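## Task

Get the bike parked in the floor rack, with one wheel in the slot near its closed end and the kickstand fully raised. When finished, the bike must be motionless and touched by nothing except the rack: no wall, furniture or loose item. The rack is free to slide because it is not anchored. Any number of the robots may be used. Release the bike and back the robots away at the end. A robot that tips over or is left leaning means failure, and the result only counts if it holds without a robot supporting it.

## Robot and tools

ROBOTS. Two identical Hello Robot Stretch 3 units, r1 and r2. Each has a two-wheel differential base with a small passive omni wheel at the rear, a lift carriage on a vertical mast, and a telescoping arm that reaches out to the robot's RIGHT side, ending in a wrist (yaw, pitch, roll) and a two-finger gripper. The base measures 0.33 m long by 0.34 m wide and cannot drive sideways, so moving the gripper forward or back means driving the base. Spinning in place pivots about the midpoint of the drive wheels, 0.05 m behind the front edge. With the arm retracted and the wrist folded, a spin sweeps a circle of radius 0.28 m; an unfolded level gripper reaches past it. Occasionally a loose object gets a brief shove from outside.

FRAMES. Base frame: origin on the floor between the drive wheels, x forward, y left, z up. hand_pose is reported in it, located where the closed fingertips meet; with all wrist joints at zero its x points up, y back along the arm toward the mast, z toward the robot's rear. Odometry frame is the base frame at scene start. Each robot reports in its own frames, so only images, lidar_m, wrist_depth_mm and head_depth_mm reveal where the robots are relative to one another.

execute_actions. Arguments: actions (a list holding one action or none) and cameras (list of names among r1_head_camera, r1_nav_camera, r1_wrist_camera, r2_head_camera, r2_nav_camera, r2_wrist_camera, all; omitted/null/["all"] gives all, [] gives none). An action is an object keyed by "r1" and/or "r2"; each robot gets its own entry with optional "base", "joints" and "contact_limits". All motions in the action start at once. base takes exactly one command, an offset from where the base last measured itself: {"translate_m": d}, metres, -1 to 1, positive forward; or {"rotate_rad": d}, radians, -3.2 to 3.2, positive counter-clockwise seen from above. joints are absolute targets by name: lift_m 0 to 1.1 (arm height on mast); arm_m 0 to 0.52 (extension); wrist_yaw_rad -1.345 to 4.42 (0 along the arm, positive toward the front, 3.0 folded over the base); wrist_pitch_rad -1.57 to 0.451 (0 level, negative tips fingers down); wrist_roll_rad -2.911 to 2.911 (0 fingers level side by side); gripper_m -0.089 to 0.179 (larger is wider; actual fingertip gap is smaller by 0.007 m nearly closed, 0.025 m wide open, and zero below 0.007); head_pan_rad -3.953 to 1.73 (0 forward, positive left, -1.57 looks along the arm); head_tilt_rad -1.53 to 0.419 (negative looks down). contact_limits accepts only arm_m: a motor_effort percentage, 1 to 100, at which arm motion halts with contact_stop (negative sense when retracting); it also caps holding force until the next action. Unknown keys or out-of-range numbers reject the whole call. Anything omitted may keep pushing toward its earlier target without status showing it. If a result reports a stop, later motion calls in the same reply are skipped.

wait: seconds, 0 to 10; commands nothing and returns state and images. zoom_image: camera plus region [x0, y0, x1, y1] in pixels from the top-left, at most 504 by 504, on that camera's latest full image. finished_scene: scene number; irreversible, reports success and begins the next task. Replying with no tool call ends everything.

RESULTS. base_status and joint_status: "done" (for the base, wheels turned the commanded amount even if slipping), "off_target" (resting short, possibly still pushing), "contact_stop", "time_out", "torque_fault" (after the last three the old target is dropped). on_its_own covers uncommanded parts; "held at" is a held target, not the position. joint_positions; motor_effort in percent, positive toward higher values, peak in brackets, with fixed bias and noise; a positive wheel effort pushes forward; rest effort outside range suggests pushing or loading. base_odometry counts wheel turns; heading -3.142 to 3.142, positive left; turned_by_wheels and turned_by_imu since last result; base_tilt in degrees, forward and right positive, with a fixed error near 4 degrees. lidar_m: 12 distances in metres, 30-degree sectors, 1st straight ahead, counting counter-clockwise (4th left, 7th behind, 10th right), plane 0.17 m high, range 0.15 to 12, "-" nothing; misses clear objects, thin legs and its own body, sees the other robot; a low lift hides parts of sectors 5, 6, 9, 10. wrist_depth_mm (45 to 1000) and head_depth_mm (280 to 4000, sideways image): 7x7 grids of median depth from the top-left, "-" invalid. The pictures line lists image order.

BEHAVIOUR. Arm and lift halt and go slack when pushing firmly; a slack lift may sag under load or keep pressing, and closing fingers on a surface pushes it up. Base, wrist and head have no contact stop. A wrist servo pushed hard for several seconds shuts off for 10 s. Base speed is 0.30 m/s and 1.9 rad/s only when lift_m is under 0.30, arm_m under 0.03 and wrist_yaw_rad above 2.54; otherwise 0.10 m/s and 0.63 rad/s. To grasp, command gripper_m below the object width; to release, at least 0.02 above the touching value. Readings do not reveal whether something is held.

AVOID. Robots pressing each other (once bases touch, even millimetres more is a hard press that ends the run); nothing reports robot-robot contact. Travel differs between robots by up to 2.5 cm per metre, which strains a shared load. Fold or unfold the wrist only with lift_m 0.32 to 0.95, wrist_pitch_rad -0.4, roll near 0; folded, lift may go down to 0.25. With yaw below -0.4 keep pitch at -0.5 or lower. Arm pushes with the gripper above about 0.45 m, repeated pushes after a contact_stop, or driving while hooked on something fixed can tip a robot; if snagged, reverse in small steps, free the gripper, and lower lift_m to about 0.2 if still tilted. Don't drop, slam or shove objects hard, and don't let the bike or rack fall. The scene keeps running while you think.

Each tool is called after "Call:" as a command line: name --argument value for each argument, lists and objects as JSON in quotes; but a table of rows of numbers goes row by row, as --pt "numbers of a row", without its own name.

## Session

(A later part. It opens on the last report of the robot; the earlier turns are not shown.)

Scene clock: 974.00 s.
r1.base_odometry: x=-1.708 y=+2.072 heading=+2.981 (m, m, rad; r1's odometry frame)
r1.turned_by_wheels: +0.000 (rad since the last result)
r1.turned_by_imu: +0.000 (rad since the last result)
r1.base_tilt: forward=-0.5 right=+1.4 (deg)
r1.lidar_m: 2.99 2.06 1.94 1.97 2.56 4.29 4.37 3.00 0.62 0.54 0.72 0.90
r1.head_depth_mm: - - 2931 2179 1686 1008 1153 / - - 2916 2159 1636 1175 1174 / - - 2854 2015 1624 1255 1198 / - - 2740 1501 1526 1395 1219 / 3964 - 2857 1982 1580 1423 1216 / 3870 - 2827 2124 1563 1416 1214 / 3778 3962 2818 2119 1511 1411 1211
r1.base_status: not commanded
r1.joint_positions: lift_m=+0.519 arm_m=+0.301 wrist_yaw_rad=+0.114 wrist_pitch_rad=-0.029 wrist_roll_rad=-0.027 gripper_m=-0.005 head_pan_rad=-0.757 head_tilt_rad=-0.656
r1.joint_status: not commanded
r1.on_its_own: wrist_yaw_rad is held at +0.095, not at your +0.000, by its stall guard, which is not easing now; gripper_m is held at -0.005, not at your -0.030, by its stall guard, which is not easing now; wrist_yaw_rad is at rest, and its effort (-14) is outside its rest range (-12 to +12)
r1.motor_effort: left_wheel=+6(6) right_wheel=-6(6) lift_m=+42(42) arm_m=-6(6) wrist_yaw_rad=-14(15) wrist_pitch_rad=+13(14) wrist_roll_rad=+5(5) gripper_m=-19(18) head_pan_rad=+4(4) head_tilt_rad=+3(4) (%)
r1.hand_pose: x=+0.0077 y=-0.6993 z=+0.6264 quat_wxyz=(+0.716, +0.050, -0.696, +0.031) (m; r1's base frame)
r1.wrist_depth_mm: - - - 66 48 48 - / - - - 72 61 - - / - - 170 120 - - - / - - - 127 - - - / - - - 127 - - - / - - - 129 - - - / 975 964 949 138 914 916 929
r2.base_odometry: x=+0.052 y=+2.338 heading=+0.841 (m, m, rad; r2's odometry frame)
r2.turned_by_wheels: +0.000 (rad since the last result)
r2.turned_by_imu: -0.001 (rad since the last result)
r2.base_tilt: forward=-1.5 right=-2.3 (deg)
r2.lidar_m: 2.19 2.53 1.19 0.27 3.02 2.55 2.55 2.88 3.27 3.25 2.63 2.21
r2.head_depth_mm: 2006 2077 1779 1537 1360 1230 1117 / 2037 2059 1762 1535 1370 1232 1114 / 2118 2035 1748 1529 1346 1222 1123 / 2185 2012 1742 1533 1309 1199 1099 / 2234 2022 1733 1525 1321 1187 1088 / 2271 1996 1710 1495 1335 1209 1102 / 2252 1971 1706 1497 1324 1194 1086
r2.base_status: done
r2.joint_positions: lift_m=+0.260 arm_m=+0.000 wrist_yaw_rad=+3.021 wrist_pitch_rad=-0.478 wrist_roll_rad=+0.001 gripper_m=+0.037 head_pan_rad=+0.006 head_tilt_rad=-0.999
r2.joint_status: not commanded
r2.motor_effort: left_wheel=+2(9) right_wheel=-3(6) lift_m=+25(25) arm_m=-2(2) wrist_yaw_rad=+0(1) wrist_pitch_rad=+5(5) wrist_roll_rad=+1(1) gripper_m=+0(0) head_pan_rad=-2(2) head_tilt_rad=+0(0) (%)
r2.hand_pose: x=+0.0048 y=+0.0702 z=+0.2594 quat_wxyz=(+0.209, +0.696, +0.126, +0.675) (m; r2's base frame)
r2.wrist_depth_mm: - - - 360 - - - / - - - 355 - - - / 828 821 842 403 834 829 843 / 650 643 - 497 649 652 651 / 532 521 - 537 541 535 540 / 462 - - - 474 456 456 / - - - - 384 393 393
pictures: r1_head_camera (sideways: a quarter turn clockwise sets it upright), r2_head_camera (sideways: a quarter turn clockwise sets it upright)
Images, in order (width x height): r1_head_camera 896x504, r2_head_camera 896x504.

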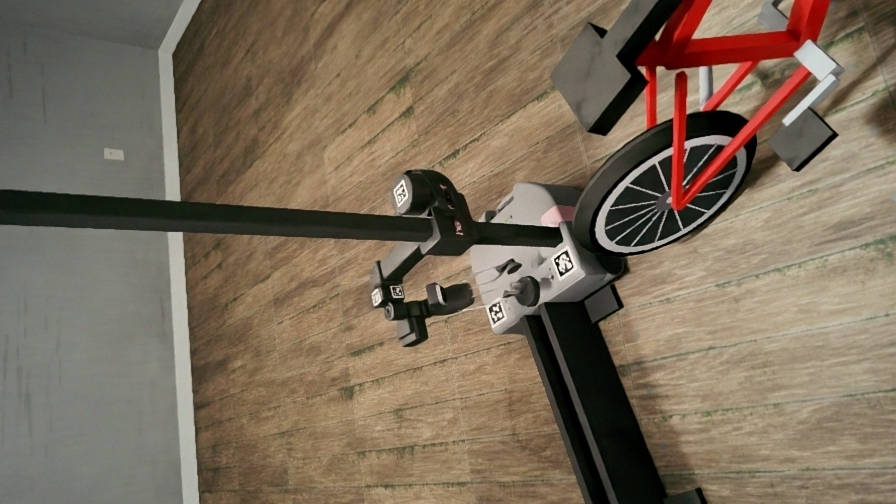

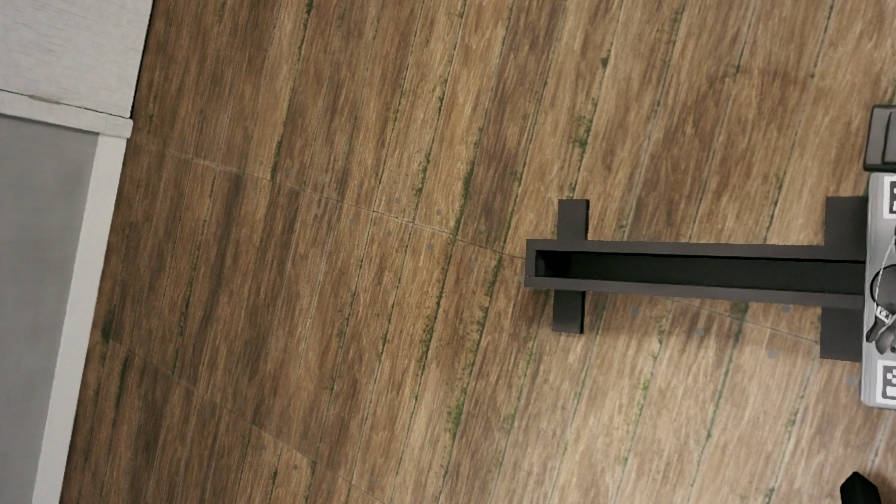

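Call:
execute_actions --actions '[{"r2": {"base": {"translate_m": -0.25}}}]' --cameras '[]'

Call:
execute_actions --actions '[{"r2": {"base": {"rotate_rad": -0.87}}}]' --cameras '[]'

Call:
execute_actions --actions '[{"r2": {"base": {"translate_m": 0.52}}}]' --cameras '[]'

Call:
execute_actions --actions '[{"r2": {"base": {"rotate_rad": 0.95}}}]' --cameras '[]'

Call:
execute_actions --actions '[{"r1": {"joints": {"head_pan_rad": -0.3, "head_tilt_rad": -0.75}}, "r2": {"base": {"translate_m": 0.8}}}]' --cameras '["r1_head_camera", "r2_nav_camera"]'

Scene clock: 1009.57 s.
r1.base_odometry: x=-1.708 y=+2.072 heading=+2.981 (m, m, rad; r1's odometry frame)
r1.turned_by_wheels: +0.000 (rad since the last result)
r1.turned_by_imu: +0.000 (rad since the last result)
r1.base_tilt: forward=-0.4 right=+1.4 (deg)
r1.lidar_m: 2.98 2.05 1.94 1.97 2.56 4.30 4.38 2.99 0.62 0.54 0.72 0.90
r1.head_depth_mm: - - 2895 2161 1678 1011 1159 / - 3816 2662 1708 1633 1168 1176 / - - 2910 1706 1624 1257 1201 / - - 2873 2067 1704 1396 1219 / 3979 - 2848 2125 1608 1421 1218 / 3817 - 2831 2103 1561 1420 1214 / 3770 3932 2813 2109 1512 1410 1210
r1.base_status: not commanded
r1.joint_positions: lift_m=+0.519 arm_m=+0.301 wrist_yaw_rad=+0.114 wrist_pitch_rad=-0.029 wrist_roll_rad=-0.027 gripper_m=-0.005 head_pan_rad=-0.757 head_tilt_rad=-0.656
r1.joint_status: not commanded
r1.on_its_own: wrist_yaw_rad is held at +0.095, not at your +0.000, by its stall guard, which is not easing now; gripper_m is held at -0.005, not at your -0.030, by its stall guard, which is not easing now; wrist_yaw_rad is at rest, and its effort (-16) is outside its rest range (-12 to +12)
r1.motor_effort: left_wheel=+5(6) right_wheel=-6(6) lift_m=+42(43) arm_m=-6(6) wrist_yaw_rad=-16(15) wrist_pitch_rad=+14(14) wrist_roll_rad=+5(5) gripper_m=-19(18) head_pan_rad=+4(4) head_tilt_rad=+3(4) (%)
r1.hand_pose: x=+0.0077 y=-0.6993 z=+0.6264 quat_wxyz=(+0.716, +0.050, -0.696, +0.031) (m; r1's base frame)
r1.wrist_depth_mm: - - - 66 48 48 - / - - - 72 61 - - / - - 170 119 - - - / 792 - - 127 - - - / - - - 127 - - - / 968 - - 129 - - - / 695 985 965 138 893 933 942
r2.base_odometry: x=-0.114 y=+2.151 heading=+0.842 (m, m, rad; r2's odometry frame)
r2.turned_by_wheels: +0.000 (rad since the last result)
r2.turned_by_imu: -0.001 (rad since the last result)
r2.base_tilt: forward=-1.4 right=-2.3 (deg)
r2.lidar_m: 2.44 0.39 0.39 0.60 2.71 2.30 2.30 2.60 3.21 3.20 2.91 2.45
r2.head_depth_mm: 2208 2063 1796 1551 1374 1227 1125 / 2270 2078 1753 1537 1362 1234 1114 / 2318 2053 1744 1534 1350 1221 1118 / 2323 2036 1755 1468 1311 1189 1123 / 2327 1994 1739 1516 1340 1208 1117 / 2395 1985 1695 1488 1342 1205 1106 / 2385 1986 1697 1502 1326 1167 1091
r2.base_status: done
r2.joint_positions: lift_m=+0.260 arm_m=+0.000 wrist_yaw_rad=+3.021 wrist_pitch_rad=-0.478 wrist_roll_rad=+0.001 gripper_m=+0.037 head_pan_rad=+0.006 head_tilt_rad=-0.999
r2.joint_status: not commanded
r2.motor_effort: left_wheel=+2(6) right_wheel=-2(7) lift_m=+25(25) arm_m=-2(2) wrist_yaw_rad=-1(0) wrist_pitch_rad=+5(5) wrist_roll_rad=+1(1) gripper_m=+1(0) head_pan_rad=-2(2) head_tilt_rad=-1(0) (%)
r2.hand_pose: x=+0.0048 y=+0.0702 z=+0.2594 quat_wxyz=(+0.209, +0.696, +0.126, +0.675) (m; r2's base frame)
r2.wrist_depth_mm: - - - - 714 402 - / - - - - 618 415 - / 845 828 828 787 742 430 755 / 646 650 - 647 619 452 629 / 530 530 - 552 545 533 538 / 463 - - - 464 450 454 / - - - - 386 394 397
pictures: none
No camera images: the call's "cameras" was empty. Leave "cameras" out to get every camera's image.

Scene clock: 1011.30 s.
r1.base_odometry: x=-1.708 y=+2.072 heading=+2.981 (m, m, rad; r1's odometry frame)
r1.turned_by_wheels: +0.000 (rad since the last result)
r1.turned_by_imu: +0.000 (rad since the last result)
r1.base_tilt: forward=-0.3 right=+1.5 (deg)
r1.lidar_m: 2.98 2.06 1.94 1.97 2.55 4.29 4.38 3.00 0.62 0.54 0.72 0.90
r1.head_depth_mm: - - 2902 2170 1686 1009 1153 / - - 2887 1964 1588 1167 1175 / - - 2728 1508 1579 1258 1199 / - - 2870 2152 1629 1386 1218 / 3940 - 2844 2130 1611 1420 1213 / 3856 - 2840 2124 1560 1416 1214 / 3754 3951 2799 2119 1513 1408 1207
r1.base_status: not commanded
r1.joint_positions: lift_m=+0.519 arm_m=+0.301 wrist_yaw_rad=+0.114 wrist_pitch_rad=-0.029 wrist_roll_rad=-0.027 gripper_m=-0.005 head_pan_rad=-0.757 head_tilt_rad=-0.656
r1.joint_status: not commanded
r1.on_its_own: wrist_yaw_rad is held at +0.095, not at your +0.000, by its stall guard, which is not easing now; gripper_m is held at -0.005, not at your -0.030, by its stall guard, which is not easing now; wrist_yaw_rad is at rest, and its effort (-16) is outside its rest range (-12 to +12)
r1.motor_effort: left_wheel=+5(6) right_wheel=-6(6) lift_m=+42(43) arm_m=-6(6) wrist_yaw_rad=-16(16) wrist_pitch_rad=+13(14) wrist_roll_rad=+5(5) gripper_m=-19(19) head_pan_rad=+4(4) head_tilt_rad=+4(2) (%)
r1.hand_pose: x=+0.0077 y=-0.6993 z=+0.6264 quat_wxyz=(+0.716, +0.050, -0.696, +0.031) (m; r1's base frame)
r1.wrist_depth_mm: - - - 66 48 48 - / - - - 72 61 - - / - - 170 120 - - - / - - - 126 - - - / - - - 127 - - - / - - - 129 - - - / 792 972 941 138 891 953 950
r2.base_odometry: x=-0.114 y=+2.151 heading=-0.028 (m, m, rad; r2's odometry frame)
r2.turned_by_wheels: -0.870 (rad since the last result)
r2.turned_by_imu: -0.871 (rad since the last result)
r2.base_tilt: forward=-1.5 right=-2.3 (deg)
r2.lidar_m: 2.65 2.44 2.49 0.39 0.45 1.10 2.48 2.30 2.33 2.94 3.20 3.24
r2.head_depth_mm: 2536 2067 1773 1543 1369 1234 1119 / 2496 2046 1774 1524 1376 1229 1116 / 2467 2039 1738 1520 1364 1222 1125 / 2425 2019 1722 1511 1354 1216 1115 / 2423 1990 1740 1494 1343 1219 1112 / 2388 1975 1712 1502 1341 1194 1104 / 2283 1985 1699 1485 1336 1164 1085
r2.base_status: done
r2.joint_positions: lift_m=+0.260 arm_m=+0.000 wrist_yaw_rad=+3.021 wrist_pitch_rad=-0.478 wrist_roll_rad=+0.001 gripper_m=+0.037 head_pan_rad=+0.006 head_tilt_rad=-0.999
r2.joint_status: not commanded
r2.motor_effort: left_wheel=+2(7) right_wheel=-2(8) lift_m=+25(25) arm_m=-2(2) wrist_yaw_rad=+0(0) wrist_pitch_rad=+5(5) wrist_roll_rad=+1(1) gripper_m=+0(0) head_pan_rad=-2(2) head_tilt_rad=+0(0) (%)
r2.hand_pose: x=+0.0048 y=+0.0701 z=+0.2594 quat_wxyz=(+0.209, +0.696, +0.126, +0.675) (m; r2's base frame)
r2.wrist_depth_mm: 615 476 404 - - - - / 765 550 440 - - - - / 819 776 480 748 827 752 792 / 620 654 - 659 654 546 646 / 529 526 - 550 514 470 536 / 463 - - - 452 427 455 / - - - - 383 390 385
pictures: none
No camera images: the call's "cameras" was empty. Leave "cameras" out to get every camera's image.

Scene clock: 1015.07 s.
r1.base_odometry: x=-1.708 y=+2.072 heading=+2.981 (m, m, rad; r1's odometry frame)
r1.turned_by_wheels: +0.000 (rad since the last result)
r1.turned_by_imu: +0.000 (rad since the last result)
r1.base_tilt: forward=-0.5 right=+1.5 (deg)
r1.lidar_m: 2.98 2.06 1.94 1.97 2.56 4.31 4.37 3.02 0.62 0.54 0.72 0.90
r1.head_depth_mm: - - 2909 2169 1687 1007 1153 / - - 2897 2184 1637 1169 1179 / - - 2880 2145 1725 1253 1199 / - - 2870 2150 1712 1391 1218 / 3953 - 2815 1823 1636 1422 1214 / 3801 3982 2581 1729 1558 1419 1220 / 3691 3913 2839 2113 1693 1418 1211
r1.base_status: not commanded
r1.joint_positions: lift_m=+0.519 arm_m=+0.301 wrist_yaw_rad=+0.114 wrist_pitch_rad=-0.029 wrist_roll_rad=-0.027 gripper_m=-0.005 head_pan_rad=-0.757 head_tilt_rad=-0.656
r1.joint_status: not commanded
r1.on_its_own: wrist_yaw_rad is held at +0.095, not at your +0.000, by its stall guard, which is not easing now; gripper_m is held at -0.005, not at your -0.030, by its stall guard, which is not easing now; wrist_yaw_rad is at rest, and its effort (-15) is outside its rest range (-12 to +12)
r1.motor_effort: left_wheel=+5(6) right_wheel=-6(6) lift_m=+42(43) arm_m=-6(6) wrist_yaw_rad=-15(15) wrist_pitch_rad=+14(13) wrist_roll_rad=+5(5) gripper_m=-19(18) head_pan_rad=+4(4) head_tilt_rad=+4(4) (%)
r1.hand_pose: x=+0.0077 y=-0.6993 z=+0.6264 quat_wxyz=(+0.716, +0.050, -0.696, +0.031) (m; r1's base frame)
r1.wrist_depth_mm: - - - 66 48 48 - / - - - 72 61 - - / - - 170 120 - - - / - - - 127 - - - / - - - 127 - - - / - - - 129 - - - / 970 982 951 138 915 954 924
r2.base_odometry: x=+0.406 y=+2.136 heading=-0.028 (m, m, rad; r2's odometry frame)
r2.turned_by_wheels: +0.000 (rad since the last result)
r2.turned_by_imu: -0.001 (rad since the last result)
r2.base_tilt: forward=-1.3 right=-2.2 (deg)
r2.lidar_m: 2.22 2.03 2.06 2.62 5.61 0.66 2.94 2.72 2.74 3.12 2.90 2.93
r2.head_depth_mm: 2516 2084 1769 1553 1362 1234 1116 / 2478 2050 1765 1541 1358 1226 1111 / 2432 2035 1749 1513 1354 1219 1128 / 2347 2023 1742 1515 1351 1213 1116 / 2220 2010 1727 1511 1350 1214 1117 / 2100 1986 1703 1502 1339 1202 1112 / 1971 1974 1699 1499 1338 1204 1083
r2.base_status: done
r2.joint_positions: lift_m=+0.260 arm_m=+0.000 wrist_yaw_rad=+3.021 wrist_pitch_rad=-0.478 wrist_roll_rad=+0.001 gripper_m=+0.037 head_pan_rad=+0.004 head_tilt_rad=-0.999
r2.joint_status: not commanded
r2.motor_effort: left_wheel=+1(16) right_wheel=+0(9) lift_m=+25(24) arm_m=-2(2) wrist_yaw_rad=+0(0) wrist_pitch_rad=+5(5) wrist_roll_rad=+1(1) gripper_m=+0(0) head_pan_rad=-1(2) head_tilt_rad=-1(0) (%)
r2.hand_pose: x=+0.0048 y=+0.0701 z=+0.2594 quat_wxyz=(+0.209, +0.696, +0.126, +0.675) (m; r2's base frame)
r2.wrist_depth_mm: - - - - - - - / - - - - - - - / 822 825 524 694 837 833 831 / 648 401 - 635 646 656 655 / 532 385 - 554 544 531 531 / 463 - - - 466 450 458 / - - - - 385 392 394
pictures: none
No camera images: the call's "cameras" was empty. Leave "cameras" out to get every camera's image.

Scene clock: 1017.03 s.
r1.base_odometry: x=-1.708 y=+2.072 heading=+2.981 (m, m, rad; r1's odometry frame)
r1.turned_by_wheels: +0.000 (rad since the last result)
r1.turned_by_imu: +0.000 (rad since the last result)
r1.base_tilt: forward=-0.5 right=+1.5 (deg)
r1.lidar_m: 2.98 2.05 1.93 1.97 2.56 4.30 4.36 3.00 0.62 0.54 0.72 0.90
r1.head_depth_mm: - - 2930 2192 1688 1009 1156 / - - 2910 2151 1626 1171 1170 / - - 2869 2151 1717 1251 1195 / - - 2859 2130 1716 1392 1221 / 3915 - 1627 1869 1628 1419 1214 / 3809 3981 2711 1923 1567 1421 1208 / 3754 3924 2839 2108 1694 1418 1208
r1.base_status: not commanded
r1.joint_positions: lift_m=+0.519 arm_m=+0.301 wrist_yaw_rad=+0.114 wrist_pitch_rad=-0.029 wrist_roll_rad=-0.027 gripper_m=-0.005 head_pan_rad=-0.757 head_tilt_rad=-0.656
r1.joint_status: not commanded
r1.on_its_own: wrist_yaw_rad is held at +0.095, not at your +0.000, by its stall guard, which is not easing now; gripper_m is held at -0.005, not at your -0.030, by its stall guard, which is not easing now; wrist_yaw_rad is at rest, and its effort (-16) is outside its rest range (-12 to +12)
r1.motor_effort: left_wheel=+6(5) right_wheel=-6(6) lift_m=+42(43) arm_m=-6(6) wrist_yaw_rad=-16(14) wrist_pitch_rad=+14(13) wrist_roll_rad=+5(5) gripper_m=-18(19) head_pan_rad=+4(4) head_tilt_rad=+4(4) (%)
r1.hand_pose: x=+0.0077 y=-0.6993 z=+0.6264 quat_wxyz=(+0.716, +0.050, -0.696, +0.031) (m; r1's base frame)
r1.wrist_depth_mm: - - - 66 48 48 - / - - - 72 61 - - / - - 170 120 - - - / - - - 126 - - - / - - - 128 - - - / - - - 129 - - - / 975 969 952 139 907 951 936
r2.base_odometry: x=+0.406 y=+2.136 heading=+0.922 (m, m, rad; r2's odometry frame)
r2.turned_by_wheels: +0.950 (rad since the last result)
r2.turned_by_imu: +0.951 (rad since the last result)
r2.base_tilt: forward=-1.4 right=-2.3 (deg)
r2.lidar_m: 2.03 2.44 1.52 0.66 3.07 2.72 2.72 3.23 2.89 2.90 2.31 2.03
r2.head_depth_mm: 1815 2042 1765 1546 1367 1243 1122 / 1914 2053 1762 1545 1363 1225 1110 / 1948 2041 1734 1532 1356 1221 1125 / 2058 2029 1718 1514 1356 1213 1121 / 2117 2013 1713 1509 1358 1214 1116 / 2175 1995 1710 1498 1321 1206 1092 / 2222 2010 1693 1491 1210 1167 1061
r2.base_status: done
r2.joint_positions: lift_m=+0.260 arm_m=+0.000 wrist_yaw_rad=+3.021 wrist_pitch_rad=-0.478 wrist_roll_rad=+0.001 gripper_m=+0.037 head_pan_rad=+0.004 head_tilt_rad=-0.999
r2.joint_status: not commanded
r2.motor_effort: left_wheel=-2(7) right_wheel=+3(9) lift_m=+25(25) arm_m=-2(2) wrist_yaw_rad=+0(0) wrist_pitch_rad=+5(5) wrist_roll_rad=+1(1) gripper_m=+0(1) head_pan_rad=-1(2) head_tilt_rad=+0(1) (%)
r2.hand_pose: x=+0.0048 y=+0.0701 z=+0.2594 quat_wxyz=(+0.209, +0.696, +0.126, +0.675) (m; r2's base frame)
r2.wrist_depth_mm: - - - - - - - / - - - - - - - / 822 828 847 826 838 500 527 / 647 645 - 626 432 456 474 / 533 530 - 529 494 514 514 / 462 - - - 463 454 448 / - - - - 383 394 394
pictures: none
No camera images: the call's "cameras" was empty. Leave "cameras" out to get every camera's image.

Scene clock: 1021.53 s.
r1.base_odometry: x=-1.708 y=+2.072 heading=+2.981 (m, m, rad; r1's odometry frame)
r1.turned_by_wheels: +0.000 (rad since the last result)
r1.turned_by_imu: +0.000 (rad since the last result)
r1.base_tilt: forward=-0.4 right=+1.4 (deg)
r1.lidar_m: 1.30 2.06 1.94 1.97 2.55 4.29 4.38 3.00 0.62 0.54 0.72 0.90
r1.head_depth_mm: 3819 3431 2501 1958 1570 1304 1177 / 3850 3365 2482 1948 1585 1367 1179 / 3941 3415 2466 1939 1560 1354 1181 / - 3365 2447 1933 1545 1349 1176 / - 3342 2437 1808 1547 1349 1176 / - 3295 1444 1691 1589 1353 1170 / 3626 2993 2320 1852 1589 1347 1170
r1.base_status: not commanded
r1.joint_positions: lift_m=+0.519 arm_m=+0.301 wrist_yaw_rad=+0.114 wrist_pitch_rad=-0.029 wrist_roll_rad=-0.027 gripper_m=-0.005 head_pan_rad=-0.307 head_tilt_rad=-0.740
r1.joint_status: all done
r1.on_its_own: wrist_yaw_rad is held at +0.095, not at your +0.000, by its stall guard, which is not easing now; gripper_m is held at -0.005, not at your -0.030, by its stall guard, which is not easing now; wrist_yaw_rad is at rest, and its effort (-16) is outside its rest range (-12 to +12)
r1.motor_effort: left_wheel=+5(5) right_wheel=-6(6) lift_m=+43(42) arm_m=-6(6) wrist_yaw_rad=-16(15) wrist_pitch_rad=+14(14) wrist_roll_rad=+5(5) gripper_m=-19(19) head_pan_rad=+3(32) head_tilt_rad=-6(20) (%)
r1.hand_pose: x=+0.0077 y=-0.6993 z=+0.6264 quat_wxyz=(+0.716, +0.050, -0.696, +0.031) (m; r1's base frame)
r1.wrist_depth_mm: - - - 66 48 48 - / - - - 72 61 - - / - - 169 120 - - - / - - - 126 - - - / - - - 127 - - - / - - - 129 - - - / 993 946 975 138 920 936 932
r2.base_odometry: x=+0.889 y=+2.774 heading=+0.922 (m, m, rad; r2's odometry frame)
r2.turned_by_wheels: +0.000 (rad since the last result)
r2.turned_by_imu: -0.002 (rad since the last result)
r2.base_tilt: forward=-1.4 right=-2.3 (deg)
r2.lidar_m: 1.27 1.52 2.80 1.43 1.10 1.02 3.48 3.54 3.12 2.41 1.45 1.27
r2.head_depth_mm: 1123 1311 1566 1544 1378 1233 1114 / 1164 1361 1654 1525 1367 1229 1118 / 1202 1421 1674 1530 1364 1224 1124 / 1263 1512 1705 1530 1356 1214 1118 / 1314 1580 1719 1508 1343 1212 1122 / 1360 1639 1703 1507 1337 1207 1104 / 1417 1729 1707 1490 1336 1203 1091
r2.base_status: done
r2.joint_positions: lift_m=+0.260 arm_m=+0.000 wrist_yaw_rad=+3.021 wrist_pitch_rad=-0.478 wrist_roll_rad=+0.001 gripper_m=+0.037 head_pan_rad=+0.004 head_tilt_rad=-0.999
r2.joint_status: not commanded
r2.motor_effort: left_wheel=-1(5) right_wheel=+2(8) lift_m=+25(25) arm_m=-2(2) wrist_yaw_rad=+0(0) wrist_pitch_rad=+5(5) wrist_roll_rad=+1(1) gripper_m=+0(0) head_pan_rad=-1(2) head_tilt_rad=+0(1) (%)
r2.hand_pose: x=+0.0048 y=+0.0701 z=+0.2594 quat_wxyz=(+0.209, +0.696, +0.126, +0.675) (m; r2's base frame)
r2.wrist_depth_mm: - - - - - - - / - - - - - - - / 826 659 836 833 841 829 840 / 421 442 - 645 647 649 651 / 477 485 - 552 545 537 534 / 468 - - - 463 454 459 / - - - - 382 393 397
pictures: r1_head_camera (sideways: a quarter turn clockwise sets it upright), r2_nav_camera (sideways: a quarter turn counterclockwise sets it upright)
Images, in order (width x height): r1_head_camera 896x504, r2_nav_camera 672x504.

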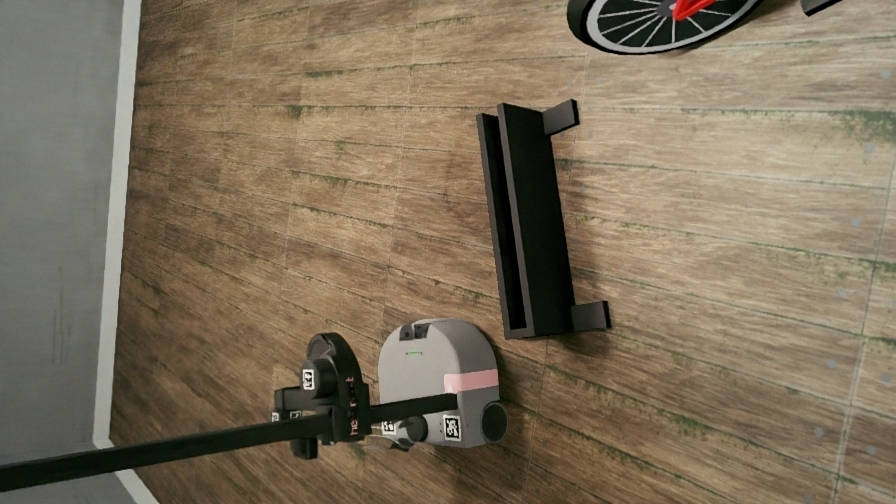

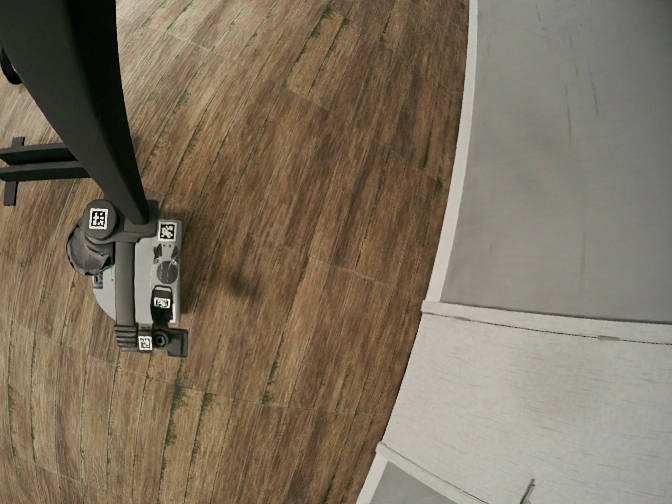

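Call:
execute_actions --actions '[{"r2": {"base": {"rotate_rad": -1.73}}}]' --cameras '[]'

Call:
execute_actions --actions '[{"r2": {"base": {"translate_m": -0.85}}}]' --cameras '[]'

Call:
execute_actions --actions '[{"r2": {"base": {"rotate_rad": -0.3}}}]' --cameras '["r1_head_camera", "r2_head_camera"]'

Scene clock: 1048.53 s.
r1.base_odometry: x=-1.708 y=+2.072 heading=+2.981 (m, m, rad; r1's odometry frame)
r1.turned_by_wheels: +0.000 (rad since the last result)
r1.turned_by_imu: +0.000 (rad since the last result)
r1.base_tilt: forward=-0.4 right=+1.5 (deg)
r1.lidar_m: 1.42 2.06 1.94 1.98 2.56 4.31 4.35 2.98 0.62 0.54 0.72 0.90
r1.head_depth_mm: 3768 3409 2474 1959 1564 1305 1180 / 3911 3372 2468 1940 1598 1355 1185 / 3961 3383 2460 1932 1555 1352 1179 / - 3394 2435 1926 1541 1357 1179 / - 3302 2469 1921 1553 1342 1177 / - 3327 2445 1681 1578 1353 1178 / - 3286 2414 1670 1576 1344 1165
r1.base_status: not commanded
r1.joint_positions: lift_m=+0.519 arm_m=+0.301 wrist_yaw_rad=+0.114 wrist_pitch_rad=-0.029 wrist_roll_rad=-0.027 gripper_m=-0.005 head_pan_rad=-0.307 head_tilt_rad=-0.740
r1.joint_status: not commanded
r1.on_its_own: wrist_yaw_rad is held at +0.095, not at your +0.000, by its stall guard, which is not easing now; gripper_m is held at -0.005, not at your -0.030, by its stall guard, which is not easing now; wrist_yaw_rad is at rest, and its effort (-16) is outside its rest range (-12 to +12)
r1.motor_effort: left_wheel=+5(5) right_wheel=-6(6) lift_m=+42(42) arm_m=-6(6) wrist_yaw_rad=-16(15) wrist_pitch_rad=+14(14) wrist_roll_rad=+5(5) gripper_m=-20(19) head_pan_rad=+4(4) head_tilt_rad=-6(6) (%)
r1.hand_pose: x=+0.0077 y=-0.6993 z=+0.6264 quat_wxyz=(+0.716, +0.050, -0.696, +0.031) (m; r1's base frame)
r1.wrist_depth_mm: - - - 66 48 49 - / - - - 72 61 - - / - - 171 120 - - - / - - - 126 - - - / - - - 127 - - - / - - - 129 - - - / - 956 971 138 896 950 929
r2.base_odometry: x=+0.889 y=+2.774 heading=-0.808 (m, m, rad; r2's odometry frame)
r2.turned_by_wheels: -1.730 (rad since the last result)
r2.turned_by_imu: -1.731 (rad since the last result)
r2.base_tilt: forward=-1.4 right=-2.3 (deg)
r2.lidar_m: 3.14 1.59 1.28 1.26 1.41 2.18 1.52 1.43 1.02 3.48 3.81 3.14
r2.head_depth_mm: 2553 2102 1784 1531 1376 1232 1122 / 2457 2068 1763 1539 1365 1227 1114 / 2444 2050 1748 1529 1354 1216 1126 / 2415 2020 1739 1524 1352 1212 1122 / 2436 2025 1718 1519 1343 1206 1114 / 2369 1993 1731 1502 1347 1212 1108 / 2353 1967 1700 1478 1325 1199 1093
r2.base_status: done
r2.joint_positions: lift_m=+0.260 arm_m=+0.000 wrist_yaw_rad=+3.021 wrist_pitch_rad=-0.478 wrist_roll_rad=+0.001 gripper_m=+0.037 head_pan_rad=+0.004 head_tilt_rad=-0.999
r2.joint_status: not commanded
r2.motor_effort: left_wheel=+2(8) right_wheel=-3(7) lift_m=+25(25) arm_m=-2(2) wrist_yaw_rad=+0(1) wrist_pitch_rad=+5(5) wrist_roll_rad=+1(1) gripper_m=+0(0) head_pan_rad=-1(1) head_tilt_rad=+0(0) (%)
r2.hand_pose: x=+0.0048 y=+0.0701 z=+0.2594 quat_wxyz=(+0.209, +0.696, +0.126, +0.675) (m; r2's base frame)
r2.wrist_depth_mm: - - - - - - - / - - - - - - - / 832 815 832 827 839 836 828 / 644 643 - 658 651 656 657 / 528 531 - 553 549 537 535 / 461 - - - 467 449 450 / - - - - 380 392 394
pictures: none
No camera images: the call's "cameras" was empty. Leave "cameras" out to get every camera's image.

Scene clock: 1053.13 s.
r1.base_odometry: x=-1.708 y=+2.072 heading=+2.981 (m, m, rad; r1's odometry frame)
r1.turned_by_wheels: +0.000 (rad since the last result)
r1.turned_by_imu: +0.000 (rad since the last result)
r1.base_tilt: forward=-0.4 right=+1.4 (deg)
r1.lidar_m: 2.98 0.67 1.93 1.97 2.55 4.28 4.38 3.00 0.62 0.54 0.72 0.90
r1.head_depth_mm: 3774 3424 2490 1956 1575 1304 1183 / 3825 3396 2464 1935 1591 1367 1180 / 3921 3325 2478 1945 1549 1357 1184 / - 3370 2435 1926 1528 1350 1175 / - 3349 2427 1914 1549 1346 1178 / - 3330 2420 1921 1590 1349 1151 / 3982 3323 2403 1901 1579 953 1044
r1.base_status: not commanded
r1.joint_positions: lift_m=+0.519 arm_m=+0.301 wrist_yaw_rad=+0.114 wrist_pitch_rad=-0.029 wrist_roll_rad=-0.027 gripper_m=-0.005 head_pan_rad=-0.307 head_tilt_rad=-0.740
r1.joint_status: not commanded
r1.on_its_own: wrist_yaw_rad is held at +0.095, not at your +0.000, by its stall guard, which is not easing now; gripper_m is held at -0.005, not at your -0.030, by its stall guard, which is not easing now; wrist_yaw_rad is at rest, and its effort (-16) is outside its rest range (-12 to +12)
r1.motor_effort: left_wheel=+5(5) right_wheel=-6(6) lift_m=+42(42) arm_m=-6(6) wrist_yaw_rad=-16(15) wrist_pitch_rad=+13(14) wrist_roll_rad=+5(5) gripper_m=-19(18) head_pan_rad=+4(4) head_tilt_rad=-7(6) (%)
r1.hand_pose: x=+0.0077 y=-0.6993 z=+0.6264 quat_wxyz=(+0.716, +0.050, -0.696, +0.031) (m; r1's base frame)
r1.wrist_depth_mm: - - - 66 48 48 - / - - - 72 61 - - / - - 169 119 - - - / - - - 127 - - - / - - - 127 - - - / - - - 129 - - - / 967 996 955 138 904 958 936
r2.base_odometry: x=+0.302 y=+3.388 heading=-0.808 (m, m, rad; r2's odometry frame)
r2.turned_by_wheels: +0.000 (rad since the last result)
r2.turned_by_imu: +0.000 (rad since the last result)
r2.base_tilt: forward=-1.4 right=-2.3 (deg)
r2.lidar_m: 3.49 1.73 1.42 1.41 1.55 2.42 4.79 0.67 1.07 0.90 0.90 3.99
r2.head_depth_mm: 2505 2089 1775 1543 1308 1237 1118 / 2469 2062 1764 1551 1293 1224 1120 / 2439 2046 1755 1526 1353 1227 1123 / 2433 2039 1730 1514 1347 1218 1120 / 2416 2032 1725 1513 1349 1205 1117 / 2381 1991 1720 1490 1338 1204 1103 / 2392 1984 1700 1489 1326 1197 1086
r2.base_status: done
r2.joint_positions: lift_m=+0.260 arm_m=+0.000 wrist_yaw_rad=+3.021 wrist_pitch_rad=-0.478 wrist_roll_rad=+0.001 gripper_m=+0.037 head_pan_rad=+0.004 head_tilt_rad=-0.999
r2.joint_status: not commanded
r2.motor_effort: left_wheel=+2(5) right_wheel=-2(9) lift_m=+25(25) arm_m=-2(2) wrist_yaw_rad=+0(1) wrist_pitch_rad=+5(5) wrist_roll_rad=+1(1) gripper_m=+0(0) head_pan_rad=-1(1) head_tilt_rad=+0(0) (%)
r2.hand_pose: x=+0.0048 y=+0.0701 z=+0.2594 quat_wxyz=(+0.209, +0.696, +0.126, +0.675) (m; r2's base frame)
r2.wrist_depth_mm: - - - - - - - / - - - - - - - / 804 823 834 834 834 835 846 / 646 656 - 642 658 643 657 / 533 530 - 553 550 526 536 / 461 - - - 469 454 454 / - - - - 381 390 394
pictures: none
No camera images: the call's "cameras" was empty. Leave "cameras" out to get every camera's image.

Scene clock: 1054.63 s.
r1.base_odometry: x=-1.708 y=+2.072 heading=+2.981 (m, m, rad; r1's odometry frame)
r1.turned_by_wheels: +0.000 (rad since the last result)
r1.turned_by_imu: +0.000 (rad since the last result)
r1.base_tilt: forward=-0.3 right=+1.5 (deg)
r1.lidar_m: 2.98 0.67 1.94 1.97 2.55 4.31 4.37 2.99 0.62 0.54 0.72 0.90
r1.head_depth_mm: 3867 3430 2471 1941 1558 1304 1182 / 3852 3395 2486 1936 1589 1361 1184 / - 3342 2457 1931 1556 1358 1178 / - 3379 2440 1926 1537 1354 1179 / - 3345 2439 1924 1550 1354 1175 / - 3363 2437 1923 1582 1347 1171 / 3917 3294 2429 1913 1577 955 1064
r1.base_status: not commanded
r1.joint_positions: lift_m=+0.519 arm_m=+0.301 wrist_yaw_rad=+0.114 wrist_pitch_rad=-0.029 wrist_roll_rad=-0.027 gripper_m=-0.005 head_pan_rad=-0.307 head_tilt_rad=-0.740
r1.joint_status: not commanded
r1.on_its_own: wrist_yaw_rad is held at +0.095, not at your +0.000, by its stall guard, which is not easing now; gripper_m is held at -0.005, not at your -0.030, by its stall guard, which is not easing now; wrist_yaw_rad is at rest, and its effort (-16) is outside its rest range (-12 to +12)
r1.motor_effort: left_wheel=+5(5) right_wheel=-6(6) lift_m=+42(42) arm_m=-6(6) wrist_yaw_rad=-16(15) wrist_pitch_rad=+13(14) wrist_roll_rad=+5(5) gripper_m=-19(18) head_pan_rad=+4(4) head_tilt_rad=-6(5) (%)
r1.hand_pose: x=+0.0077 y=-0.6993 z=+0.6264 quat_wxyz=(+0.716, +0.050, -0.696, +0.031) (m; r1's base frame)
r1.wrist_depth_mm: - - - 66 48 48 - / - - - 72 61 - - / - - 170 120 - - - / - - - 126 - - - / - - - 127 - - - / - - - 129 - - - / 989 972 982 138 899 961 931
r2.base_odometry: x=+0.302 y=+3.388 heading=-1.108 (m, m, rad; r2's odometry frame)
r2.turned_by_wheels: -0.300 (rad since the last result)
r2.turned_by_imu: -0.300 (rad since the last result)
r2.base_tilt: forward=-1.4 right=-2.3 (deg)
r2.lidar_m: 3.96 2.37 1.51 1.41 1.43 1.77 3.62 0.71 0.67 0.95 0.90 4.18
r2.head_depth_mm: 2492 2066 1776 1450 1377 1227 1121 / 2493 2053 1763 1537 1343 1232 1115 / 2454 2047 1757 1527 1300 1225 1128 / 2432 2039 1730 1519 1334 1215 1118 / 2442 2037 1733 1512 1341 1202 1115 / 2394 1992 1713 1503 1342 1202 1108 / 2389 1964 1704 1496 1340 1196 1089
r2.base_status: done
r2.joint_positions: lift_m=+0.260 arm_m=+0.000 wrist_yaw_rad=+3.021 wrist_pitch_rad=-0.478 wrist_roll_rad=+0.001 gripper_m=+0.037 head_pan_rad=+0.004 head_tilt_rad=-0.999
r2.joint_status: not commanded
r2.motor_effort: left_wheel=+2(6) right_wheel=-2(7) lift_m=+25(25) arm_m=-2(2) wrist_yaw_rad=+0(0) wrist_pitch_rad=+5(5) wrist_roll_rad=+1(1) gripper_m=+0(1) head_pan_rad=-2(1) head_tilt_rad=+0(0) (%)
r2.hand_pose: x=+0.0048 y=+0.0701 z=+0.2594 quat_wxyz=(+0.209, +0.696, +0.126, +0.675) (m; r2's base frame)
r2.wrist_depth_mm: - - - - - - - / - - - - - - - / 833 833 835 844 827 830 841 / 649 648 - 652 647 653 657 / 532 538 - 550 544 535 534 / 460 - - - 465 452 455 / - - - - 381 392 397
pictures: r1_head_camera (sideways: a quarter turn clockwise sets it upright), r2_head_camera (sideways: a quarter turn clockwise sets it upright)
Images, in order (width x height): r1_head_camera 896x504, r2_head_camera 896x504.

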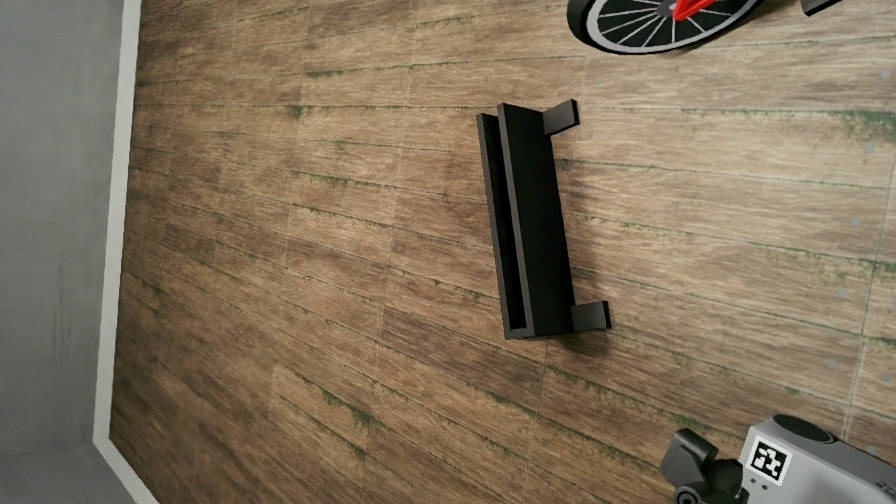

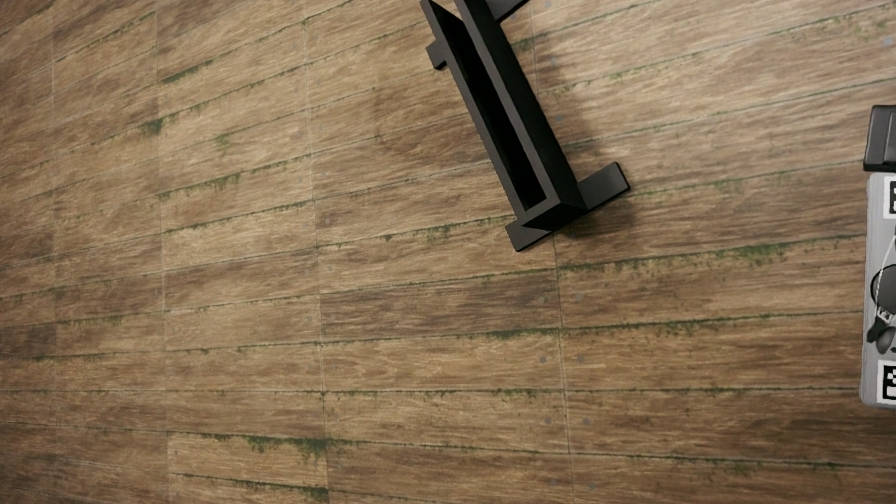

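Call:
execute_actions --actions '[{"r2": {"base": {"rotate_rad": -0.72}}}]' --cameras '[]'

Call:
execute_actions --actions '[{"r2": {"base": {"translate_m": 0.34}}}]' --cameras '[]'

Call:
execute_actions --actions '[{"r2": {"base": {"rotate_rad": 1.12}}}]' --cameras '["r1_head_camera", "r2_head_camera"]'

Scene clock: 1089.53 s.
r1.base_odometry: x=-1.708 y=+2.072 heading=+2.981 (m, m, rad; r1's odometry frame)
r1.turned_by_wheels: +0.000 (rad since the last result)
r1.turned_by_imu: +0.000 (rad since the last result)
r1.base_tilt: forward=-0.4 right=+1.5 (deg)
r1.lidar_m: 2.98 0.67 1.94 1.97 2.56 4.30 4.40 3.01 0.62 0.54 0.72 0.90
r1.head_depth_mm: 3822 3388 2481 1942 1560 1310 1182 / 3896 3425 2454 1943 1589 1364 1184 / 3911 3345 2452 1927 1559 1360 1181 / 3997 3373 2468 1942 1544 1355 1174 / - 3317 2437 1928 1548 1350 1175 / - 3316 2421 1919 1582 1348 1171 / 3881 3297 2432 1915 1580 1341 1109
r1.base_status: not commanded
r1.joint_positions: lift_m=+0.519 arm_m=+0.301 wrist_yaw_rad=+0.114 wrist_pitch_rad=-0.029 wrist_roll_rad=-0.027 gripper_m=-0.005 head_pan_rad=-0.307 head_tilt_rad=-0.740
r1.joint_status: not commanded
r1.on_its_own: wrist_yaw_rad is held at +0.095, not at your +0.000, by its stall guard, which is not easing now; gripper_m is held at -0.005, not at your -0.030, by its stall guard, which is not easing now; wrist_yaw_rad is at rest, and its effort (-14) is outside its rest range (-12 to +12)
r1.motor_effort: left_wheel=+6(6) right_wheel=-6(6) lift_m=+43(43) arm_m=-6(6) wrist_yaw_rad=-14(15) wrist_pitch_rad=+13(13) wrist_roll_rad=+5(5) gripper_m=-18(19) head_pan_rad=+4(4) head_tilt_rad=-6(6) (%)
r1.hand_pose: x=+0.0077 y=-0.6993 z=+0.6264 quat_wxyz=(+0.716, +0.050, -0.696, +0.031) (m; r1's base frame)
r1.wrist_depth_mm: - - - 67 48 49 - / - - - 72 61 - - / - - 169 120 - - - / - - - 126 - - - / - - - 127 - - - / - - - 129 - - - / 959 983 953 139 905 942 935
r2.base_odometry: x=+0.302 y=+3.388 heading=-1.828 (m, m, rad; r2's odometry frame)
r2.turned_by_wheels: -0.720 (rad since the last result)
r2.turned_by_imu: -0.722 (rad since the last result)
r2.base_tilt: forward=-1.4 right=-2.3 (deg)
r2.lidar_m: 0.90 3.97 3.28 1.69 1.42 1.41 1.57 2.52 4.79 0.67 1.07 0.90
r2.head_depth_mm: 2530 2078 1766 1387 1384 1230 1121 / 2454 2057 1765 1443 1362 1235 1116 / 2502 2034 1752 1509 1364 1215 1124 / 2427 2054 1722 1517 1345 1221 1123 / 2420 1981 1718 1436 1343 1207 1115 / 2391 1994 1721 1470 1289 1204 1111 / 2408 1971 1708 1504 1321 1200 1089
r2.base_status: done
r2.joint_positions: lift_m=+0.260 arm_m=+0.000 wrist_yaw_rad=+3.021 wrist_pitch_rad=-0.478 wrist_roll_rad=+0.001 gripper_m=+0.037 head_pan_rad=+0.004 head_tilt_rad=-0.999
r2.joint_status: not commanded
r2.motor_effort: left_wheel=+2(7) right_wheel=-2(7) lift_m=+25(25) arm_m=-2(2) wrist_yaw_rad=-1(0) wrist_pitch_rad=+5(5) wrist_roll_rad=+1(1) gripper_m=+0(1) head_pan_rad=-2(2) head_tilt_rad=-1(1) (%)
r2.hand_pose: x=+0.0048 y=+0.0701 z=+0.2594 quat_wxyz=(+0.209, +0.696, +0.126, +0.675) (m; r2's base frame)
r2.wrist_depth_mm: - - - - - - - / - - - - - - - / 825 817 823 839 827 831 845 / 643 649 - 646 650 657 665 / 532 539 - 547 541 530 517 / 465 - - - 466 453 455 / - - - - 382 393 395
pictures: none
No camera images: the call's "cameras" was empty. Leave "cameras" out to get every camera's image.

Scene clock: 1092.47 s.
r1.base_odometry: x=-1.708 y=+2.072 heading=+2.981 (m, m, rad; r1's odometry frame)
r1.turned_by_wheels: +0.000 (rad since the last result)
r1.turned_by_imu: +0.000 (rad since the last result)
r1.base_tilt: forward=-0.4 right=+1.4 (deg)
r1.lidar_m: 0.71 2.06 1.94 1.97 2.56 4.30 4.36 2.99 0.62 0.54 0.72 0.90
r1.head_depth_mm: 3862 3429 2496 1942 1567 1313 1184 / 3907 3408 2479 1942 1593 1365 1183 / 3948 3412 2454 1941 1560 1358 1185 / - 3363 2462 1932 1548 1356 1178 / - 3330 2436 1931 1532 1160 1177 / - 3318 2423 1926 1096 1152 1144 / 3927 3133 2181 1065 1017 1225 1168
r1.base_status: not commanded
r1.joint_positions: lift_m=+0.519 arm_m=+0.301 wrist_yaw_rad=+0.114 wrist_pitch_rad=-0.029 wrist_roll_rad=-0.027 gripper_m=-0.005 head_pan_rad=-0.307 head_tilt_rad=-0.740
r1.joint_status: not commanded
r1.on_its_own: wrist_yaw_rad is held at +0.095, not at your +0.000, by its stall guard, which is not easing now; gripper_m is held at -0.005, not at your -0.030, by its stall guard, which is not easing now; wrist_yaw_rad is at rest, and its effort (-15) is outside its rest range (-12 to +12)
r1.motor_effort: left_wheel=+5(6) right_wheel=-6(7) lift_m=+42(43) arm_m=-6(6) wrist_yaw_rad=-15(16) wrist_pitch_rad=+14(14) wrist_roll_rad=+5(5) gripper_m=-19(18) head_pan_rad=+4(4) head_tilt_rad=-6(6) (%)
r1.hand_pose: x=+0.0077 y=-0.6993 z=+0.6264 quat_wxyz=(+0.716, +0.050, -0.696, +0.031) (m; r1's base frame)
r1.wrist_depth_mm: - - - 66 48 48 - / - - - 72 61 - - / - - 170 120 - - - / - - - 126 - - - / - - - 127 - - - / - - - 129 - - - / 970 967 987 138 910 931 935
r2.base_odometry: x=+0.216 y=+3.059 heading=-1.828 (m, m, rad; r2's odometry frame)
r2.turned_by_wheels: +0.000 (rad since the last result)
r2.turned_by_imu: -0.001 (rad since the last result)
r2.base_tilt: forward=-1.4 right=-2.3 (deg)
r2.lidar_m: 3.45 3.78 3.74 2.01 1.68 1.67 1.86 2.98 0.70 3.75 0.66 0.58
r2.head_depth_mm: 2510 2077 1765 1546 1144 1237 1127 / 2473 2047 1767 1533 1216 1234 1119 / 2496 2047 1755 1525 1340 1222 1132 / 2449 2053 1736 1522 1341 1223 1129 / 2430 2004 1723 1514 1307 1211 1123 / 2393 1988 1727 1489 1299 1150 1094 / 2351 1952 1692 1487 1325 1144 1076
r2.base_status: done
r2.joint_positions: lift_m=+0.260 arm_m=+0.000 wrist_yaw_rad=+3.021 wrist_pitch_rad=-0.478 wrist_roll_rad=+0.001 gripper_m=+0.037 head_pan_rad=+0.004 head_tilt_rad=-0.999
r2.joint_status: not commanded
r2.motor_effort: left_wheel=+2(7) right_wheel=-3(5) lift_m=+25(25) arm_m=-2(2) wrist_yaw_rad=-1(0) wrist_pitch_rad=+5(5) wrist_roll_rad=+1(1) gripper_m=+0(1) head_pan_rad=-2(2) head_tilt_rad=-1(0) (%)
r2.hand_pose: x=+0.0048 y=+0.0701 z=+0.2594 quat_wxyz=(+0.209, +0.696, +0.126, +0.675) (m; r2's base frame)
r2.wrist_depth_mm: - - - - - - - / - - - - - - - / 818 831 828 850 843 832 830 / 647 649 - 651 624 407 397 / 531 536 - 552 428 377 342 / 465 - - - 432 420 384 / - - - - 379 394 393
pictures: none
No camera images: the call's "cameras" was empty. Leave "cameras" out to get every camera's image.

Scene clock: 1094.40 s.
r1.base_odometry: x=-1.708 y=+2.072 heading=+2.981 (m, m, rad; r1's odometry frame)
r1.turned_by_wheels: +0.000 (rad since the last result)
r1.turned_by_imu: +0.000 (rad since the last result)
r1.base_tilt: forward=-0.4 right=+1.4 (deg)
r1.lidar_m: 0.69 2.05 1.94 1.97 2.56 4.29 4.35 3.02 0.62 0.54 0.72 0.90
r1.head_depth_mm: 3782 3440 2478 1943 1561 1303 1181 / 3909 3404 2471 1936 1593 1364 1180 / 3893 3344 2462 1920 1559 1359 1179 / 3984 3390 2430 1935 1298 1262 1156 / - 3340 2449 1921 1471 1187 1121 / - 3347 2429 1911 1587 902 1130 / 3920 3282 2429 1814 917 1290 1170
r1.base_status: not commanded
r1.joint_positions: lift_m=+0.519 arm_m=+0.301 wrist_yaw_rad=+0.114 wrist_pitch_rad=-0.029 wrist_roll_rad=-0.027 gripper_m=-0.005 head_pan_rad=-0.307 head_tilt_rad=-0.740
r1.joint_status: not commanded
r1.on_its_own: wrist_yaw_rad is held at +0.095, not at your +0.000, by its stall guard, which is not easing now; gripper_m is held at -0.005, not at your -0.030, by its stall guard, which is not easing now; wrist_yaw_rad is at rest, and its effort (-15) is outside its rest range (-12 to +12)
r1.motor_effort: left_wheel=+6(6) right_wheel=-6(6) lift_m=+43(42) arm_m=-6(6) wrist_yaw_rad=-15(17) wrist_pitch_rad=+14(14) wrist_roll_rad=+5(5) gripper_m=-18(19) head_pan_rad=+4(4) head_tilt_rad=-5(5) (%)
r1.hand_pose: x=+0.0077 y=-0.6993 z=+0.6264 quat_wxyz=(+0.716, +0.050, -0.696, +0.031) (m; r1's base frame)
r1.wrist_depth_mm: - - - 66 48 48 - / - - - 72 61 - - / - - 169 120 - - - / - - - 127 - - - / - - - 126 - - - / - - - 129 - - - / 973 995 963 139 900 940 952
r2.base_odometry: x=+0.216 y=+3.059 heading=-0.708 (m, m, rad; r2's odometry frame)
r2.turned_by_wheels: +1.120 (rad since the last result)
r2.turned_by_imu: +1.121 (rad since the last result)
r2.base_tilt: forward=-1.4 right=-2.3 (deg)
r2.lidar_m: 3.40 1.92 1.67 1.67 1.93 3.32 0.70 0.92 0.64 0.58 3.56 3.74
r2.head_depth_mm: 2488 2072 1782 1550 1379 1204 1117 / 2482 2066 1768 1534 1366 1194 1117 / 2456 2028 1736 1527 1356 1192 1128 / 2425 2012 1720 1527 1351 1164 1122 / 2414 1994 1732 1519 1349 1206 1110 / 2398 1984 1706 1506 1335 1198 1109 / 2356 1982 1696 1481 1332 1204 1094
r2.base_status: done
r2.joint_positions: lift_m=+0.260 arm_m=+0.000 wrist_yaw_rad=+3.021 wrist_pitch_rad=-0.478 wrist_roll_rad=+0.001 gripper_m=+0.037 head_pan_rad=+0.004 head_tilt_rad=-0.999
r2.joint_status: not commanded
r2.motor_effort: left_wheel=-2(6) right_wheel=+3(10) lift_m=+25(25) arm_m=-3(2) wrist_yaw_rad=-1(0) wrist_pitch_rad=+5(5) wrist_roll_rad=+1(1) gripper_m=+0(0) head_pan_rad=-2(2) head_tilt_rad=-1(0) (%)
r2.hand_pose: x=+0.0048 y=+0.0701 z=+0.2594 quat_wxyz=(+0.209, +0.696, +0.126, +0.675) (m; r2's base frame)
r2.wrist_depth_mm: - - - - - - - / - - - - - - - / 833 826 828 829 828 843 836 / 639 653 - 651 644 661 656 / 531 535 - 542 540 531 534 / 469 - - - 464 454 455 / - - - - 385 393 393
pictures: r1_head_camera (sideways: a quarter turn clockwise sets it upright), r2_head_camera (sideways: a quarter turn clockwise sets it upright)
Images, in order (width x height): r1_head_camera 896x504, r2_head_camera 896x504.

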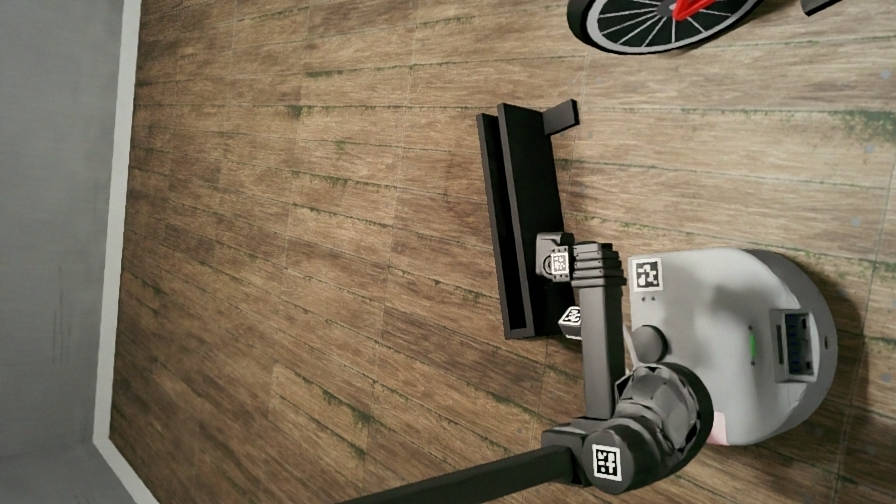

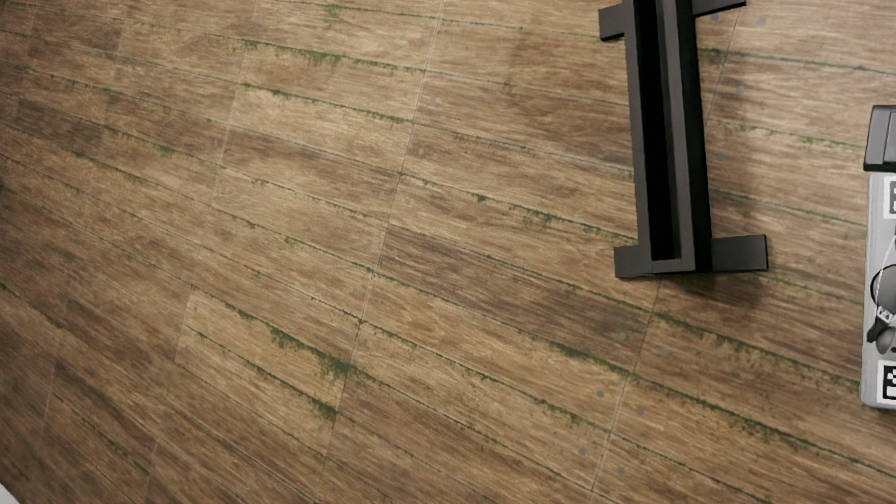

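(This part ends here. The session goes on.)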